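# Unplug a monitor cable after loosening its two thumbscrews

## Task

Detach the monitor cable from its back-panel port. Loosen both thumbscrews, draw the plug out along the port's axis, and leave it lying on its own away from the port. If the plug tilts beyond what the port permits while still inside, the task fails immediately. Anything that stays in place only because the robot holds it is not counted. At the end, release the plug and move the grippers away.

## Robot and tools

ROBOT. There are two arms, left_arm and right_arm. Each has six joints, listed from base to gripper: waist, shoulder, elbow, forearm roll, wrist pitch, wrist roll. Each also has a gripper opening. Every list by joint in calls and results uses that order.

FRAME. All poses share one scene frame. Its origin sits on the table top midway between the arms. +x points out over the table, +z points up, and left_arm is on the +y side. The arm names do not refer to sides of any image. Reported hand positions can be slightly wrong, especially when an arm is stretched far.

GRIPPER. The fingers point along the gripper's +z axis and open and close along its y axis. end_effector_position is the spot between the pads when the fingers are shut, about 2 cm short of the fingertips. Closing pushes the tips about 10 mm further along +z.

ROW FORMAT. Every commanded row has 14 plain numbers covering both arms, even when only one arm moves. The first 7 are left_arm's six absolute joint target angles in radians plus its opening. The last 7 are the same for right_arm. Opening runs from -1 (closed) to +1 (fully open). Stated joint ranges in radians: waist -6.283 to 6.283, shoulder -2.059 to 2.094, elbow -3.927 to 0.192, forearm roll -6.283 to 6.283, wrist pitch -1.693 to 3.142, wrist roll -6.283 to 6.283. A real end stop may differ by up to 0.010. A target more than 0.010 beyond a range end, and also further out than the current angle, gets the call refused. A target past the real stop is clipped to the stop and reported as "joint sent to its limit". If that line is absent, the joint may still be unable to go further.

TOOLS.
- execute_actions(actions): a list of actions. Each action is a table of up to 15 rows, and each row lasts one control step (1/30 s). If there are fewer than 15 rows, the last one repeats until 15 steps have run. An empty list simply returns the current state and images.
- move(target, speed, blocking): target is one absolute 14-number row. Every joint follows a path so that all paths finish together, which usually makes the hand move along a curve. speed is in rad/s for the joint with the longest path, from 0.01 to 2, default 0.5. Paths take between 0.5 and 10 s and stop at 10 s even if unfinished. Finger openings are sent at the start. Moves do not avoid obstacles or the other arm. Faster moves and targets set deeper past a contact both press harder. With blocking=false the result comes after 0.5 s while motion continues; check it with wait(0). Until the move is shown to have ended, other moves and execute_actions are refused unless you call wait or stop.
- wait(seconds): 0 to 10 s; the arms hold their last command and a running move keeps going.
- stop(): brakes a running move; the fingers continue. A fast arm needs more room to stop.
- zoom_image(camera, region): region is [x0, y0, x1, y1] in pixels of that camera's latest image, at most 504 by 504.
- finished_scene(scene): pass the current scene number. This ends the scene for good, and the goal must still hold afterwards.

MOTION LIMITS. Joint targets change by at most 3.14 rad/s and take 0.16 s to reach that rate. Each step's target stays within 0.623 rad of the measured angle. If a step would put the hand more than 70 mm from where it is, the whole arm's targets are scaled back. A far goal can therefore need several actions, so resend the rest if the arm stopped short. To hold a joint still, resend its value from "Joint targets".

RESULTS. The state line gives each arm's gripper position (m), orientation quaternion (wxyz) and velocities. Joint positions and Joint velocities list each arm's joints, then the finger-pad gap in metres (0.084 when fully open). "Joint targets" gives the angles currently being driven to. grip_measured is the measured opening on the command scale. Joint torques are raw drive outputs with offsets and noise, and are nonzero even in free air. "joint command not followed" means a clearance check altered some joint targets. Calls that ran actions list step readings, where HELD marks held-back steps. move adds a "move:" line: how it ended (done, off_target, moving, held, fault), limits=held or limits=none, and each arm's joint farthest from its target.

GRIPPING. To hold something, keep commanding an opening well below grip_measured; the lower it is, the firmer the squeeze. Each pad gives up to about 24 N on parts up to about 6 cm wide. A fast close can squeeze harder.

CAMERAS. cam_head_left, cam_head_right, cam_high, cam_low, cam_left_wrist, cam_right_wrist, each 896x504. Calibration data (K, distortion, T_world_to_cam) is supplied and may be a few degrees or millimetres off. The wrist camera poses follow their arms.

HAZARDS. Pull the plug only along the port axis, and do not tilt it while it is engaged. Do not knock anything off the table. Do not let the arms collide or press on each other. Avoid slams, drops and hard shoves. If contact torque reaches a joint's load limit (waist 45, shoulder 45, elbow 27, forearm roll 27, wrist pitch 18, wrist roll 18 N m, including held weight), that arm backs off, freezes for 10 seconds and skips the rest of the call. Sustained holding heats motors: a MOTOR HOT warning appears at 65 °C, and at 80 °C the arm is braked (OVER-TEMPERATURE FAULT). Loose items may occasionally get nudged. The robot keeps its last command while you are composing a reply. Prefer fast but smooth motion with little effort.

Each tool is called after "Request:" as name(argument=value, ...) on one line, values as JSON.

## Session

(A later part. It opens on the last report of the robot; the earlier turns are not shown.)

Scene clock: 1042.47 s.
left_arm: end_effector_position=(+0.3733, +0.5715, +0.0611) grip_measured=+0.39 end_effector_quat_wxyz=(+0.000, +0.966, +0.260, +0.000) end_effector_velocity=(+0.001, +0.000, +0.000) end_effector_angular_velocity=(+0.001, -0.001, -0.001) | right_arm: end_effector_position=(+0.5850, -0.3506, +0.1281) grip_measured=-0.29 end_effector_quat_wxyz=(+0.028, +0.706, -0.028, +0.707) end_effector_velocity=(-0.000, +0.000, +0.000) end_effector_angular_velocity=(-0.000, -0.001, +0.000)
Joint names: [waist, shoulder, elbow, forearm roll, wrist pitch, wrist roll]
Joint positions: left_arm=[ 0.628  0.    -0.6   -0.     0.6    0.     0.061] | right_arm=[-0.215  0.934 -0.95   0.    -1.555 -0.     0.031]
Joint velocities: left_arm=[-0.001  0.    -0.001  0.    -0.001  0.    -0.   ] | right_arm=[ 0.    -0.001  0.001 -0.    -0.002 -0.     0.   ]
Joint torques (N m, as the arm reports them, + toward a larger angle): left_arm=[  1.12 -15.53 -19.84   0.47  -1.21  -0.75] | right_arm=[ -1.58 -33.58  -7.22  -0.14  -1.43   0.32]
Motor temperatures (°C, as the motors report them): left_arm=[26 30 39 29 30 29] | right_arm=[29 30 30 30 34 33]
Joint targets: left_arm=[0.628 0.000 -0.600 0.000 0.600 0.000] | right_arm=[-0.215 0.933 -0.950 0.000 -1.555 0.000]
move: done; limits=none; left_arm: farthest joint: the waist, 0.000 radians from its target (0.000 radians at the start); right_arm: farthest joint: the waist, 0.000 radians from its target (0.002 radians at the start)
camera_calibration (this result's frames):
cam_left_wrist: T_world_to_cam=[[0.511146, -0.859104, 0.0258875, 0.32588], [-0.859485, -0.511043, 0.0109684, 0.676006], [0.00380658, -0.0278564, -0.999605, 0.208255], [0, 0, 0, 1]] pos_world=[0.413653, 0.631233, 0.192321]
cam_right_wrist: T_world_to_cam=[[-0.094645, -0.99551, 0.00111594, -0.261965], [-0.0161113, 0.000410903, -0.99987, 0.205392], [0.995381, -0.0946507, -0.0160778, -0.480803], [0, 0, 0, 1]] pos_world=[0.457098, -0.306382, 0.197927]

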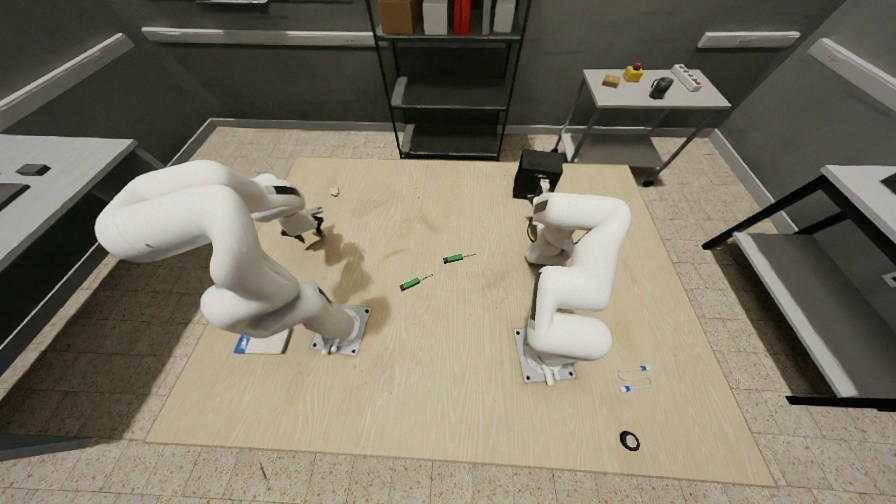

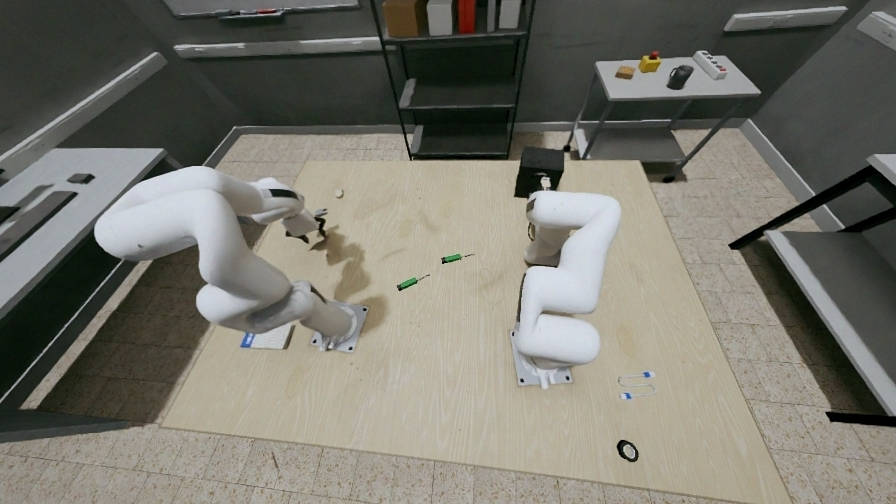

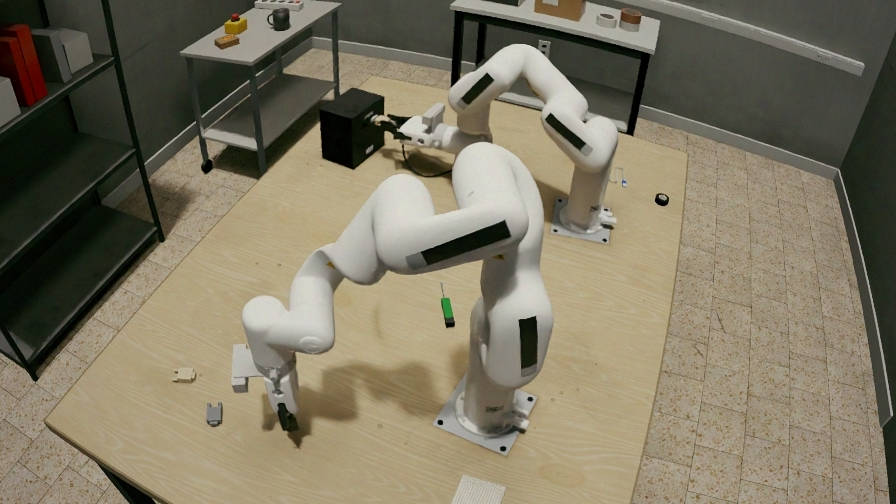

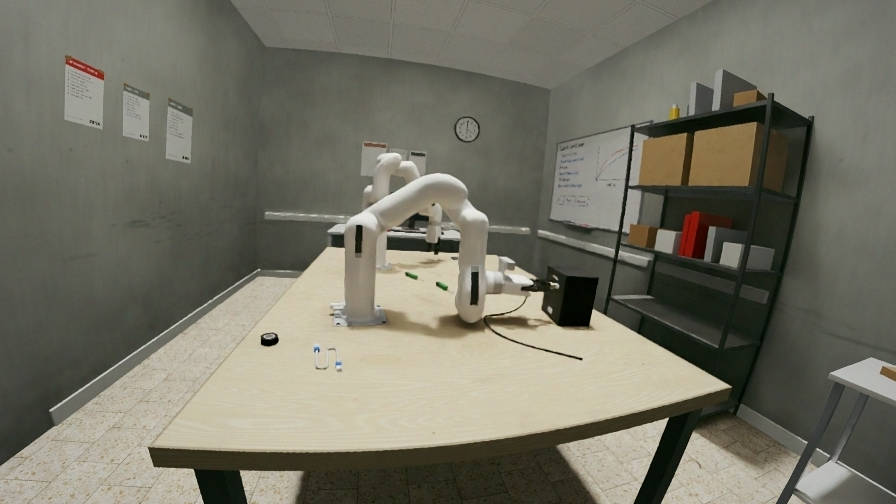

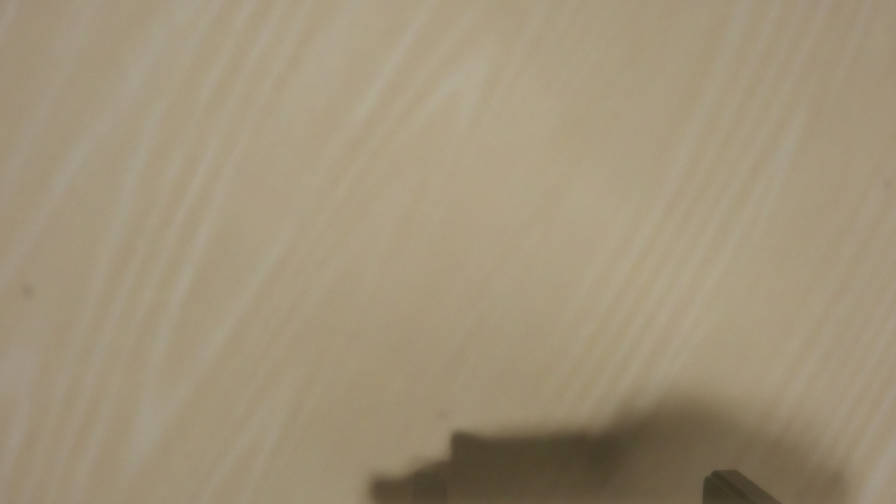

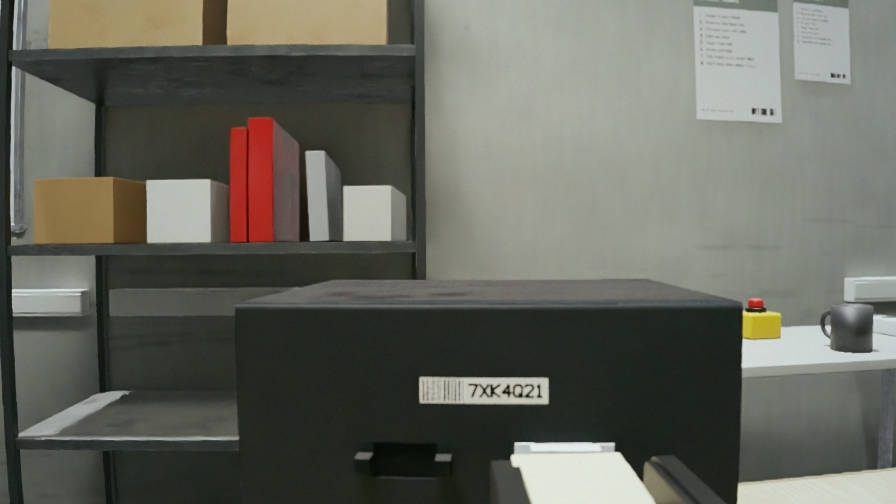

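Request:
move(target=[0.628,0,-0.6,0,0.6,0,0.4,-0.215,0.905,-0.805,0,-1.671,0,-0.5], speed=0.08)

Request:
move(target=[0.628,0,-0.6,0,0.6,0,0.4,-0.215,0.905,-0.805,0,-1.29,0,-0.5], speed=0.2)

Request:
move(target=[0.628,0,-0.6,0,0.6,0,0.4,-0.215,0.905,-0.805,0,-1.29,0,0.3])

Request:
move(target=[0.628,0,-0.6,0,0.6,0,0.4,-0.215,0.6,-0.6,0,-1.4,0,0.3], speed=0.3)

Scene clock: 1055.17 s.
left_arm: end_effector_position=(+0.3733, +0.5715, +0.0611) grip_measured=+0.39 end_effector_quat_wxyz=(+0.000, +0.966, +0.260, +0.000) end_effector_velocity=(-0.000, -0.000, -0.000) end_effector_angular_velocity=(-0.000, +0.000, +0.000) | right_arm: end_effector_position=(+0.5414, -0.3472, +0.1282) grip_measured=-0.29 end_effector_quat_wxyz=(+0.028, +0.706, -0.028, +0.707) end_effector_velocity=(-0.001, +0.000, -0.000) end_effector_angular_velocity=(+0.002, -0.001, -0.000)
Joint names: [waist, shoulder, elbow, forearm roll, wrist pitch, wrist roll]
Joint positions: left_arm=[ 0.628 -0.    -0.6   -0.     0.6   -0.     0.061] | right_arm=[-0.215  0.905 -0.805 -0.    -1.671  0.     0.031]
Joint velocities: left_arm=[-0.    -0.     0.001 -0.     0.    -0.    -0.   ] | right_arm=[ 0.     0.001  0.003  0.    -0.004  0.002 -0.   ]
Joint torques (N m, as the arm reports them, + toward a larger angle): left_arm=[  0.71 -15.42 -19.97   0.26  -1.13  -0.94] | right_arm=[ -1.33 -30.53  -5.03  -0.32  -1.28   0.51]
Motor temperatures (°C, as the motors report them): left_arm=[26 30 39 29 30 29] | right_arm=[29 30 30 30 34 33]
Joint targets: left_arm=[0.628 0.000 -0.600 0.000 0.600 0.000] | right_arm=[-0.215 0.905 -0.805 0.000 -1.671 0.000]
move: done; limits=none; left_arm: farthest joint: the waist, 0.000 radians from its target (0.000 radians at the start); right_arm: farthest joint: the waist, 0.000 radians from its target (0.000 radians at the start)
camera_calibration (this result's frames):
cam_left_wrist: T_world_to_cam=[[0.511146, -0.859104, 0.0258874, 0.32588], [-0.859485, -0.511043, 0.0109683, 0.676006], [0.00380665, -0.0278563, -0.999605, 0.208255], [0, 0, 0, 1]] pos_world=[0.413653, 0.631233, 0.192321]
cam_right_wrist: T_world_to_cam=[[-0.0946476, -0.99551, 0.00111467, -0.262681], [-0.0160464, 0.000406048, -0.999871, 0.20473], [0.995382, -0.0946533, -0.0160128, -0.437124], [0, 0, 0, 1]] pos_world=[0.413529, -0.30296, 0.197996]

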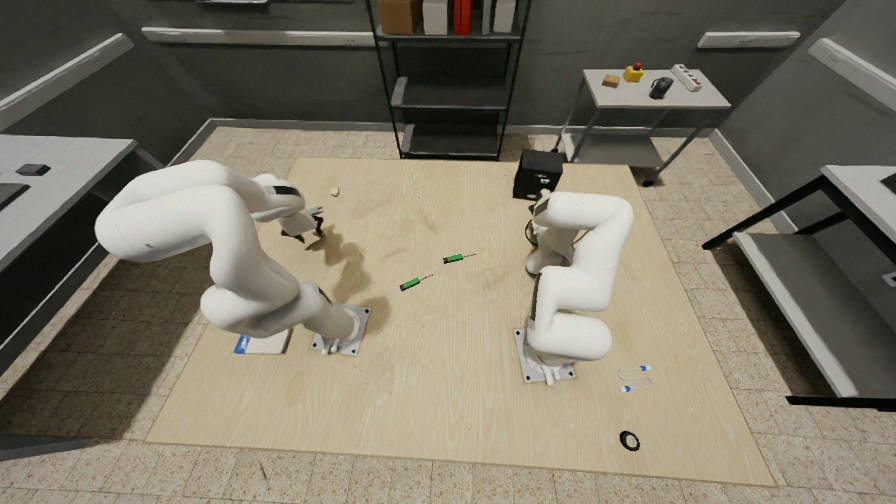

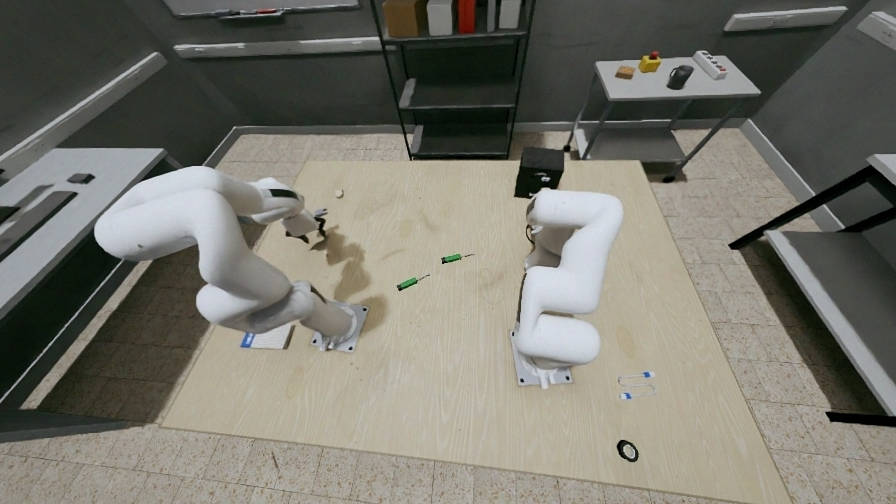

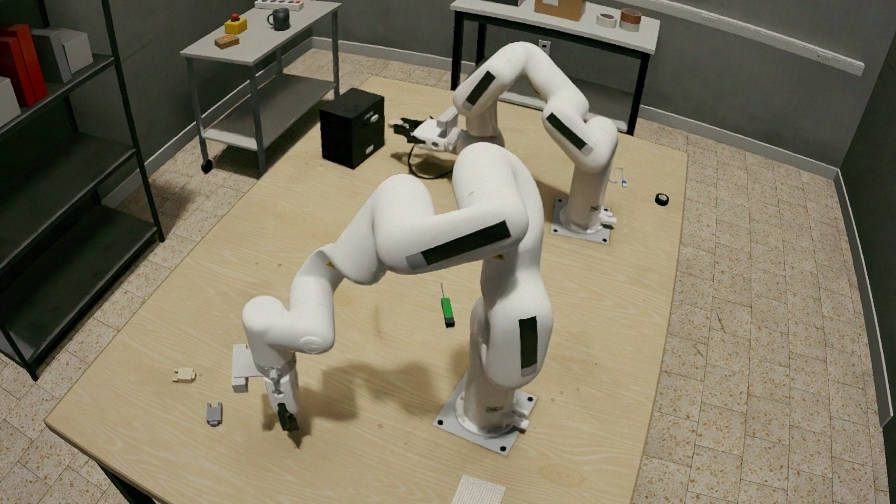

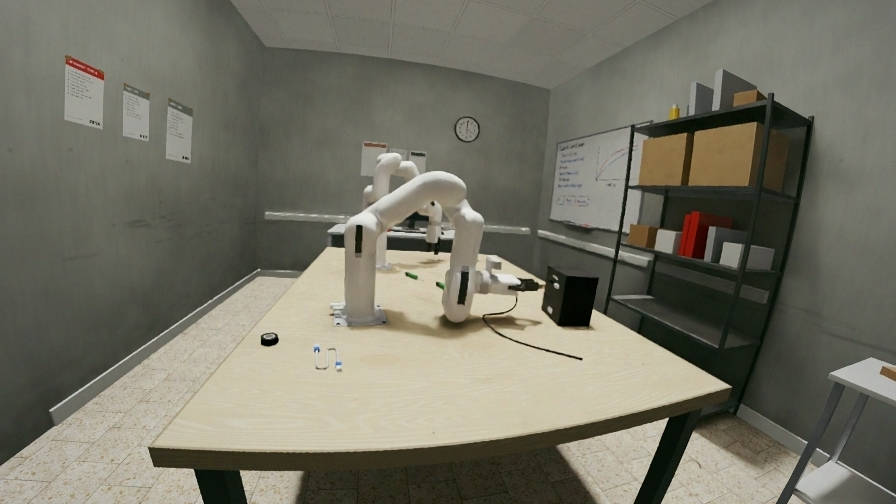

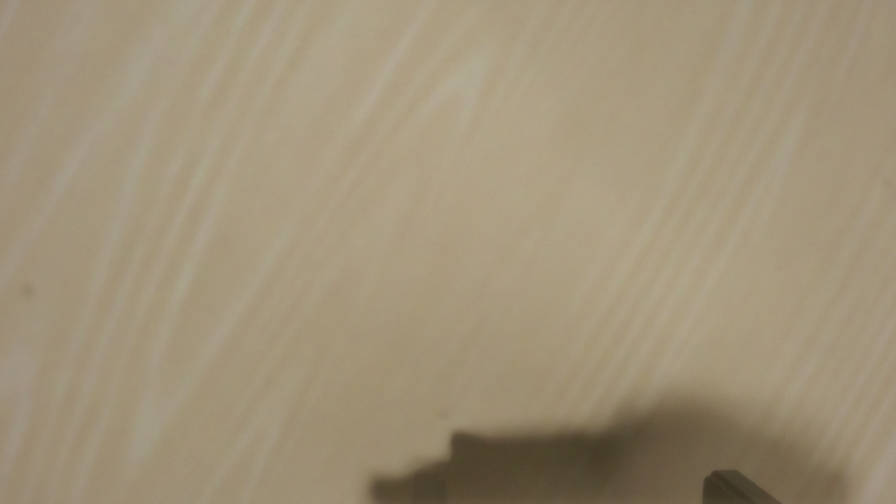

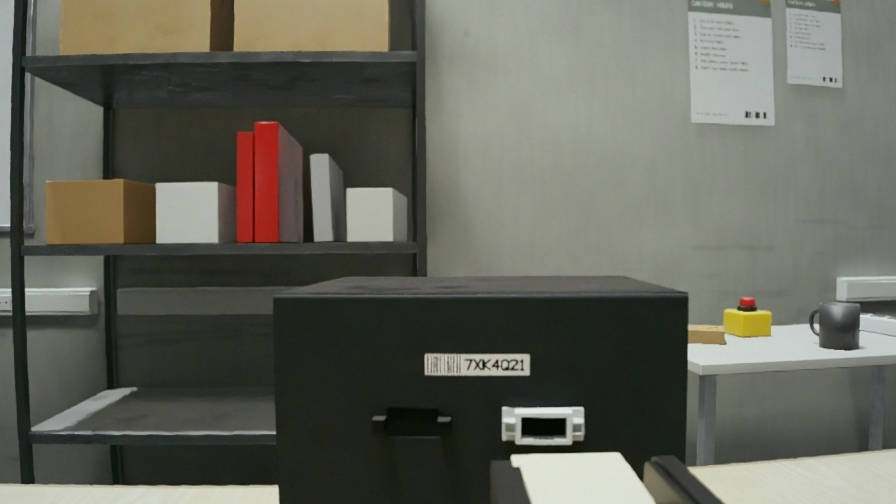

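Scene clock: 1057.53 s.
left_arm: end_effector_position=(+0.3733, +0.5715, +0.0611) grip_measured=+0.39 end_effector_quat_wxyz=(+0.000, +0.966, +0.260, +0.000) end_effector_velocity=(+0.000, -0.000, -0.000) end_effector_angular_velocity=(-0.000, -0.000, -0.001) | right_arm: end_effector_position=(+0.5516, -0.3480, +0.0293) grip_measured=-0.29 end_effector_quat_wxyz=(+0.022, +0.827, -0.032, +0.560) end_effector_velocity=(-0.000, +0.001, -0.001) end_effector_angular_velocity=(+0.001, +0.004, +0.001)
Joint names: [waist, shoulder, elbow, forearm roll, wrist pitch, wrist roll]
Joint positions: left_arm=[ 0.628 -0.    -0.6    0.     0.6    0.     0.061] | right_arm=[-0.215  0.905 -0.805  0.    -1.29   0.     0.031]
Joint velocities: left_arm=[-0.001  0.     0.    -0.001 -0.     0.001  0.   ] | right_arm=[ 0.001  0.     0.    -0.     0.003  0.    -0.   ]
Joint torques (N m, as the arm reports them, + toward a larger angle): left_arm=[  0.22 -15.38 -19.86   0.19  -1.65  -0.58] | right_arm=[ -1.54 -30.66  -5.59  -0.39  -1.35   0.4 ]
Motor temperatures (°C, as the motors report them): left_arm=[26 30 39 29 30 29] | right_arm=[29 30 30 30 34 33]
Joint targets: left_arm=[0.628 0.000 -0.600 0.000 0.600 0.000] | right_arm=[-0.215 0.905 -0.805 0.000 -1.290 0.000]
move: done; limits=none; left_arm: farthest joint: the waist, 0.000 radians from its target (0.000 radians at the start); right_arm: farthest joint: the waist, 0.000 radians from its target (0.000 radians at the start)
camera_calibration (this result's frames):
cam_left_wrist: T_world_to_cam=[[0.511146, -0.859104, 0.0258874, 0.32588], [-0.859486, -0.511042, 0.0109683, 0.676006], [0.00380662, -0.0278562, -0.999605, 0.208255], [0, 0, 0, 1]] pos_world=[0.413653, 0.631233, 0.192321]
cam_right_wrist: T_world_to_cam=[[-0.0930873, -0.995632, 0.00712245, -0.263493], [-0.385326, 0.0294284, -0.922311, 0.317536], [0.918073, -0.0885999, -0.386382, -0.393272], [0, 0, 0, 1]] pos_world=[0.45888, -0.306531, 0.142791]

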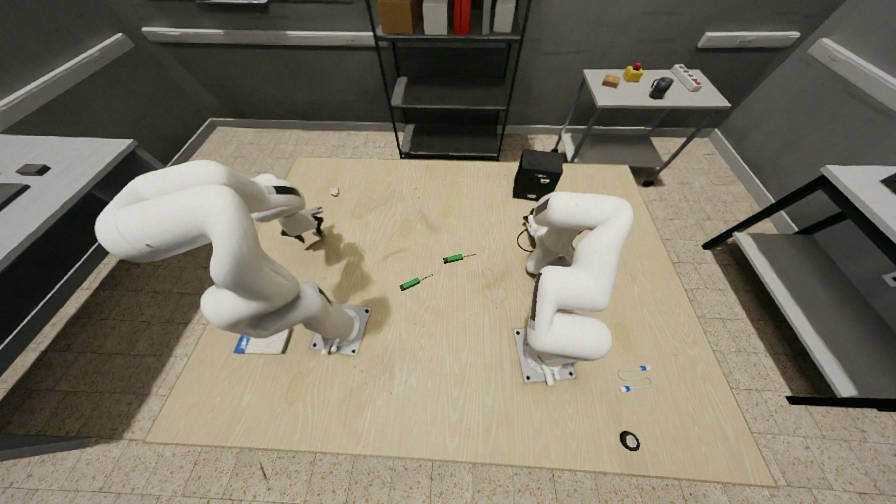

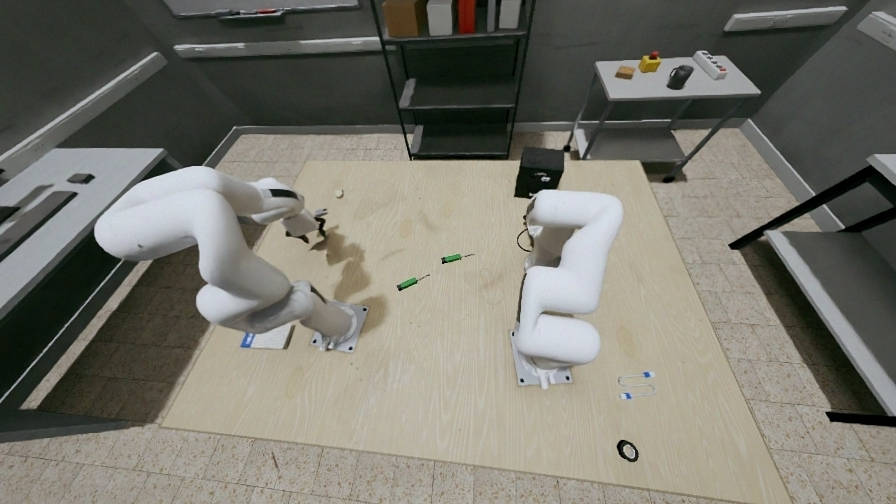

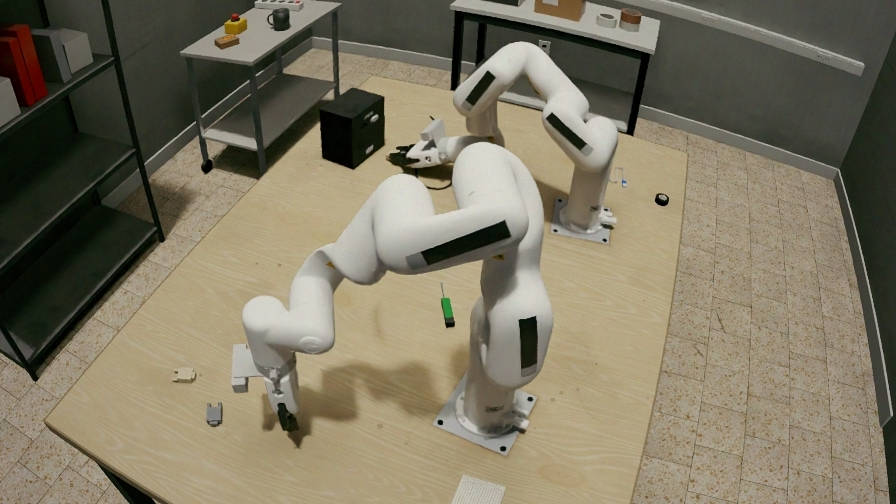

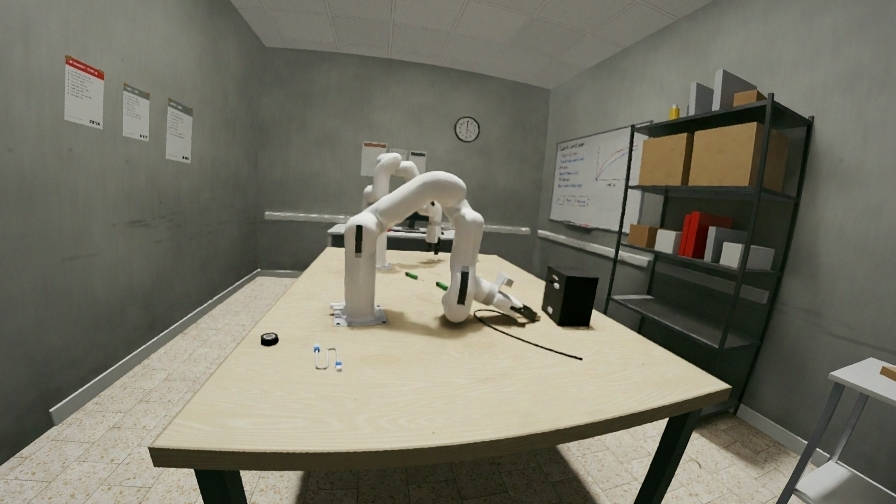

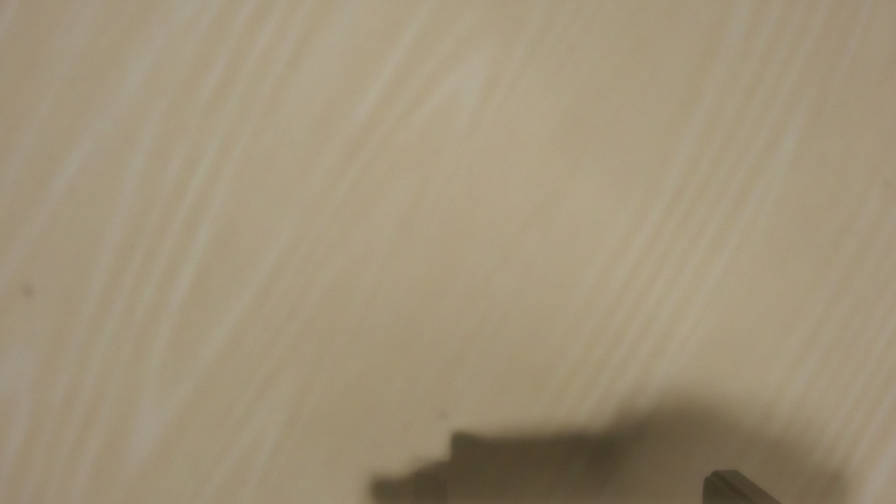

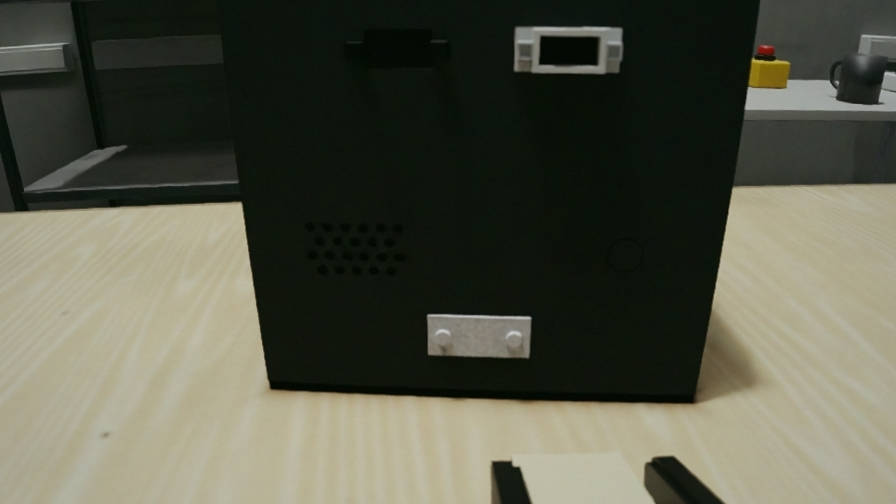

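Scene clock: 1058.23 s.
left_arm: end_effector_position=(+0.3733, +0.5715, +0.0611) grip_measured=+0.39 end_effector_quat_wxyz=(+0.000, +0.966, +0.260, +0.000) end_effector_velocity=(-0.001, +0.000, -0.000) end_effector_angular_velocity=(-0.001, +0.001, +0.002) | right_arm: end_effector_position=(+0.5516, -0.3480, +0.0292) grip_measured=+0.29 end_effector_quat_wxyz=(+0.022, +0.828, -0.032, +0.560) end_effector_velocity=(+0.000, -0.000, -0.000) end_effector_angular_velocity=(+0.000, +0.000, -0.000)
Joint names: [waist, shoulder, elbow, forearm roll, wrist pitch, wrist roll]
Joint positions: left_arm=[ 0.628 -0.    -0.6    0.     0.6   -0.     0.061] | right_arm=[-0.215  0.905 -0.805 -0.    -1.29  -0.     0.056]
Joint velocities: left_arm=[ 0.001  0.     0.001 -0.    -0.    -0.     0.   ] | right_arm=[-0.    -0.    -0.    -0.     0.001  0.    -0.   ]
Joint torques (N m, as the arm reports them, + toward a larger angle): left_arm=[  1.02 -15.69 -20.01   0.55  -1.59  -0.5 ] | right_arm=[ -1.8  -31.56  -5.69  -0.41  -1.44   0.48]
Motor temperatures (°C, as the motors report them): left_arm=[26 30 39 29 30 29] | right_arm=[29 30 30 30 34 33]
Joint targets: left_arm=[0.628 0.000 -0.600 0.000 0.600 0.000] | right_arm=[-0.215 0.905 -0.805 0.000 -1.290 0.000]
move: done; limits=none; left_arm: farthest joint: the waist, 0.000 radians from its target (0.000 radians at the start); right_arm: farthest joint: the waist, 0.000 radians from its target (0.000 radians at the start)
camera_calibration (this result's frames):
cam_left_wrist: T_world_to_cam=[[0.511146, -0.859104, 0.0258874, 0.32588], [-0.859485, -0.511043, 0.0109682, 0.676006], [0.00380672, -0.0278562, -0.999605, 0.208254], [0, 0, 0, 1]] pos_world=[0.413653, 0.631233, 0.192321]
cam_right_wrist: T_world_to_cam=[[-0.0930563, -0.995635, 0.00712824, -0.263498], [-0.385644, 0.0294416, -0.922178, 0.317601], [0.917943, -0.0885634, -0.386701, -0.39319], [0, 0, 0, 1]] pos_world=[0.458886, -0.306521, 0.142716]

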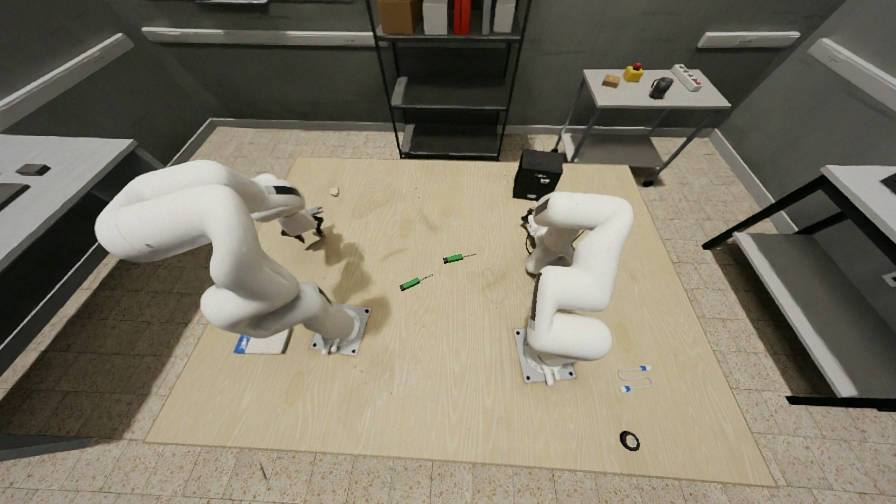

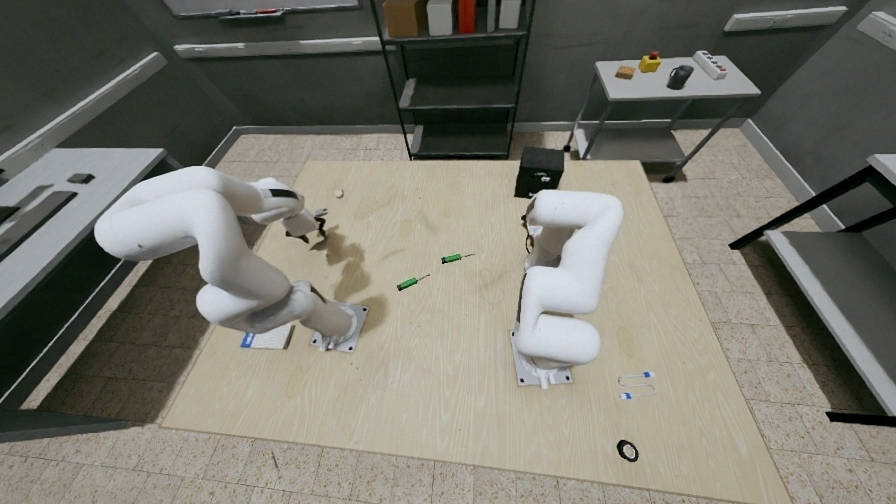

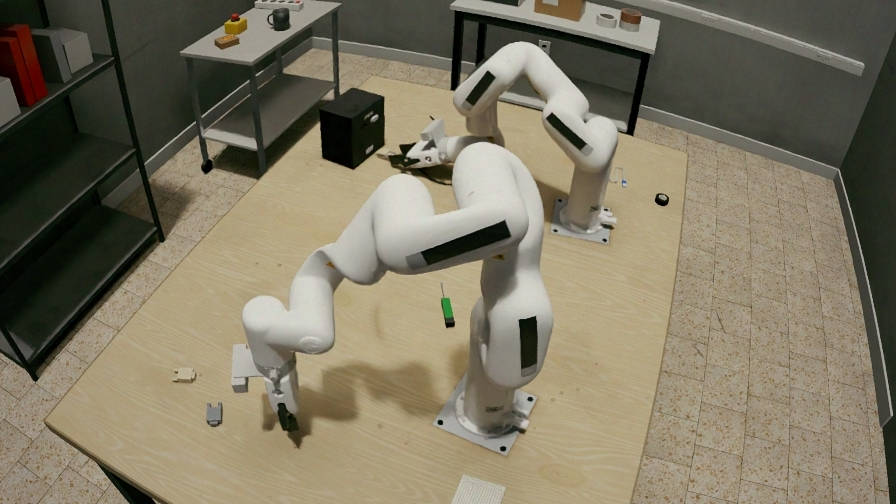

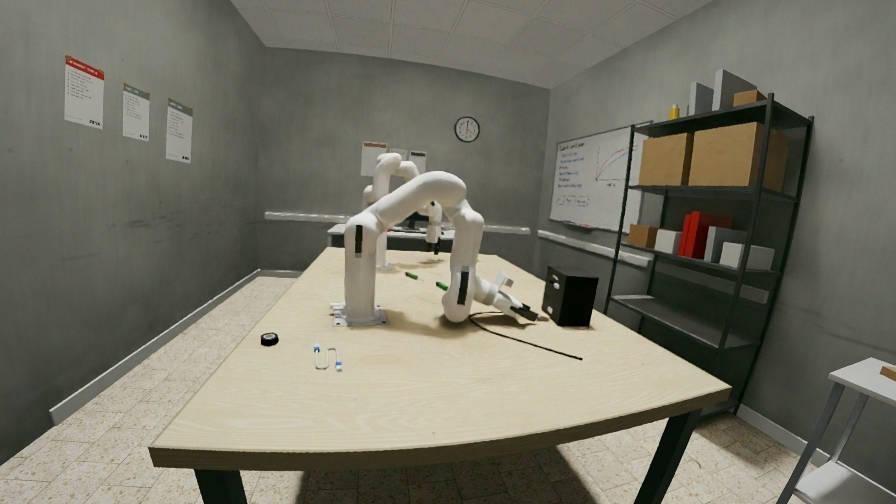

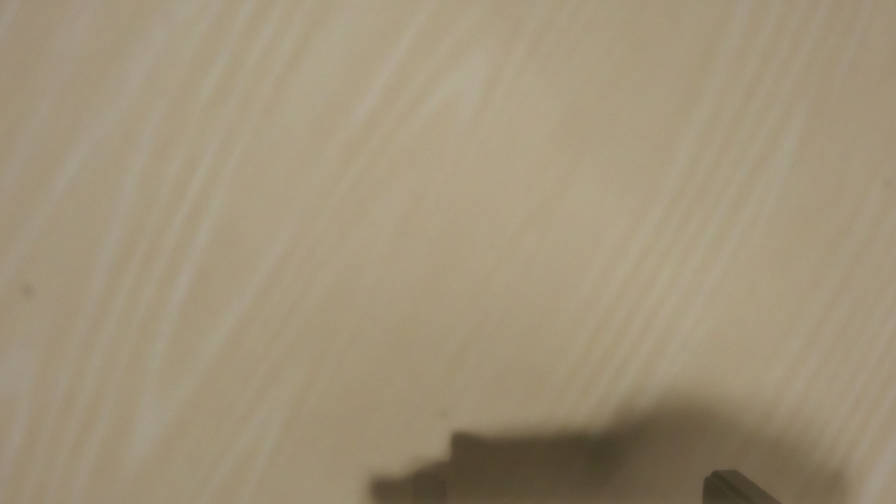

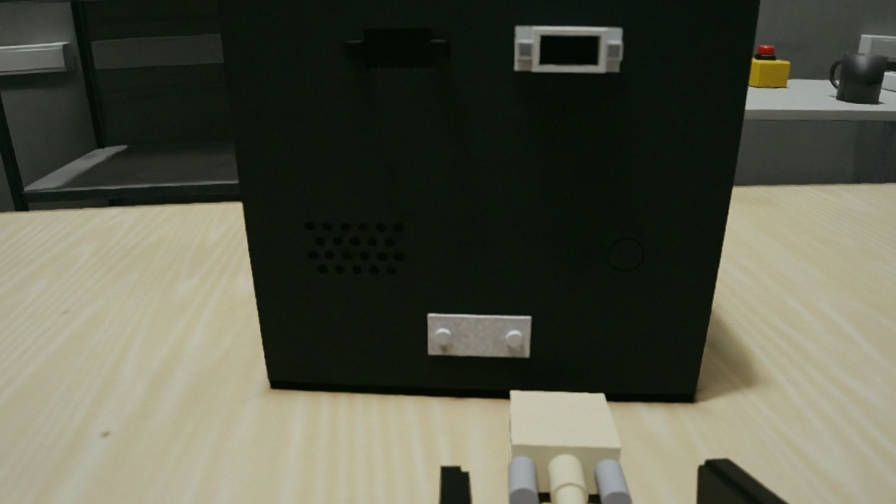

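Scene clock: 1059.73 s.
left_arm: end_effector_position=(+0.3733, +0.5715, +0.0611) grip_measured=+0.39 end_effector_quat_wxyz=(+0.000, +0.966, +0.260, +0.000) end_effector_velocity=(-0.000, -0.000, -0.001) end_effector_angular_velocity=(-0.001, +0.001, +0.001) | right_arm: end_effector_position=(+0.5332, -0.3465, +0.1610) grip_measured=+0.29 end_effector_quat_wxyz=(+0.025, +0.764, -0.030, +0.644) end_effector_velocity=(-0.000, +0.001, +0.002) end_effector_angular_velocity=(+0.000, -0.004, +0.002)
Joint names: [waist, shoulder, elbow, forearm roll, wrist pitch, wrist roll]
Joint positions: left_arm=[ 0.628 -0.    -0.6    0.     0.6   -0.     0.061] | right_arm=[-0.215  0.601 -0.6   -0.    -1.4   -0.     0.056]
Joint velocities: left_arm=[ 0.     0.001  0.    -0.    -0.    -0.001  0.   ] | right_arm=[ 0.001 -0.003  0.002 -0.001 -0.002  0.001  0.   ]
Joint torques (N m, as the arm reports them, + toward a larger angle): left_arm=[  1.17 -15.86 -20.08   0.35  -1.33  -0.85] | right_arm=[ -2.02 -28.01  -7.17  -0.38  -1.49   0.3 ]
Motor temperatures (°C, as the motors report them): left_arm=[26 30 39 29 30 29] | right_arm=[29 30 30 30 34 33]
Joint targets: left_arm=[0.628 0.000 -0.600 0.000 0.600 0.000] | right_arm=[-0.215 0.600 -0.600 0.000 -1.400 0.000]
move: done; limits=none; left_arm: farthest joint: the waist, 0.000 radians from its target (0.000 radians at the start); right_arm: farthest joint: the shoulder, 0.001 radians from its target (0.305 radians at the start)
camera_calibration (this result's frames):
cam_left_wrist: T_world_to_cam=[[0.511146, -0.859104, 0.0258874, 0.32588], [-0.859485, -0.511043, 0.010968, 0.676006], [0.00380688, -0.0278561, -0.999605, 0.208254], [0, 0, 0, 1]] pos_world=[0.413653, 0.631233, 0.192321]
cam_right_wrist: T_world_to_cam=[[-0.0942203, -0.995544, 0.00389721, -0.263541], [-0.186076, 0.0137646, -0.982439, 0.329827], [0.978007, -0.0932908, -0.186543, -0.391188], [0, 0, 0, 1]] pos_world=[0.419127, -0.303401, 0.252089]

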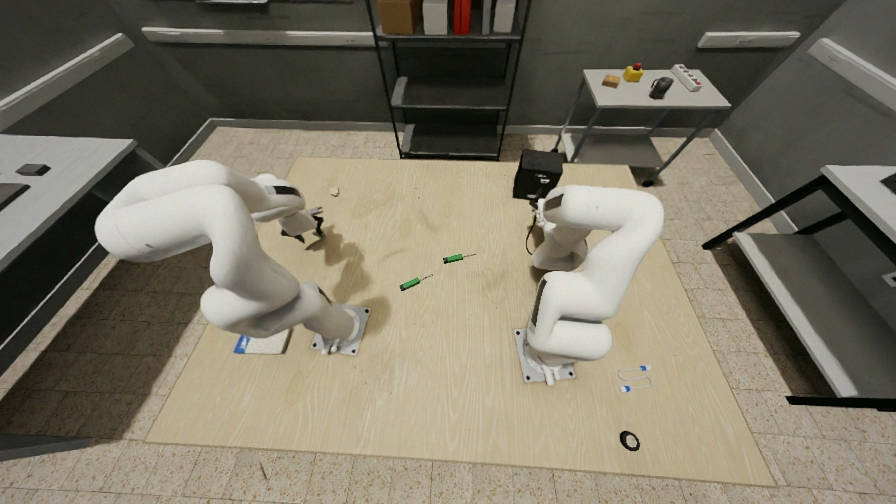

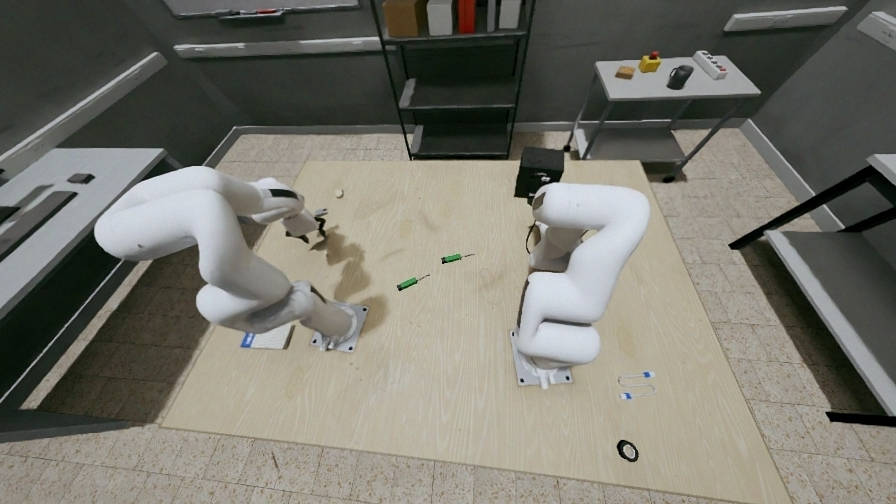

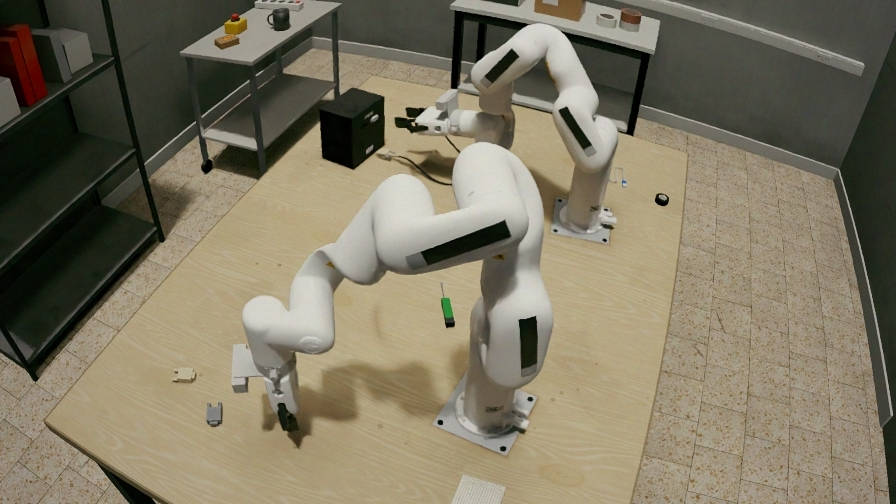

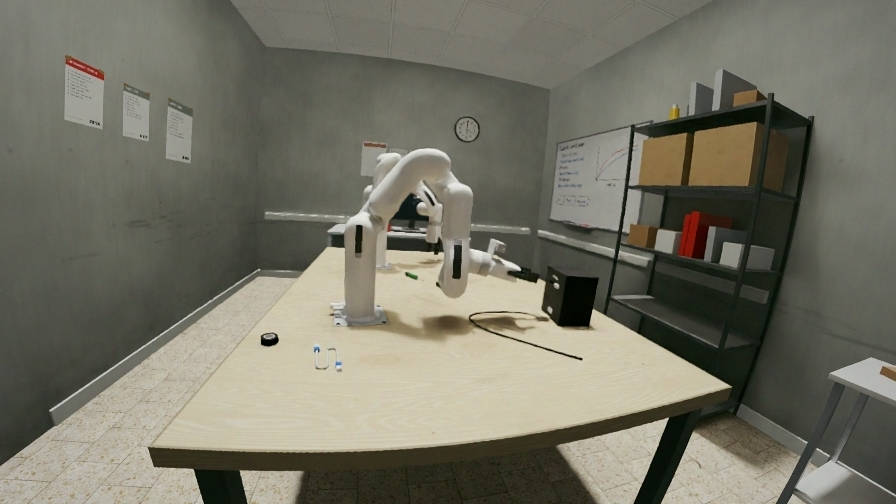

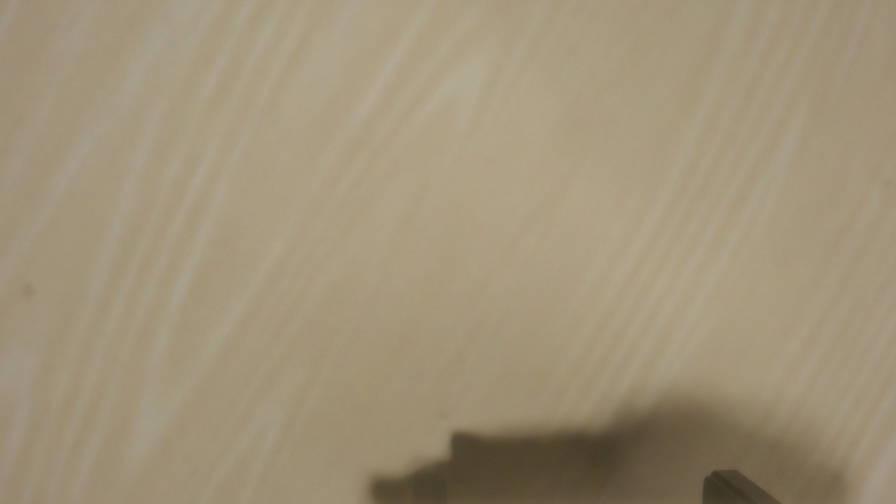

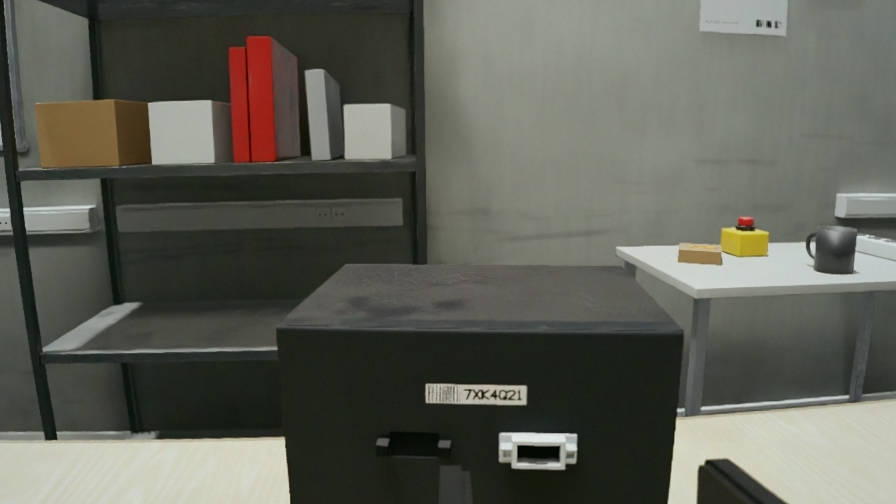

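Request:
finished_scene(scene=1)

The scene is finished: the task was done.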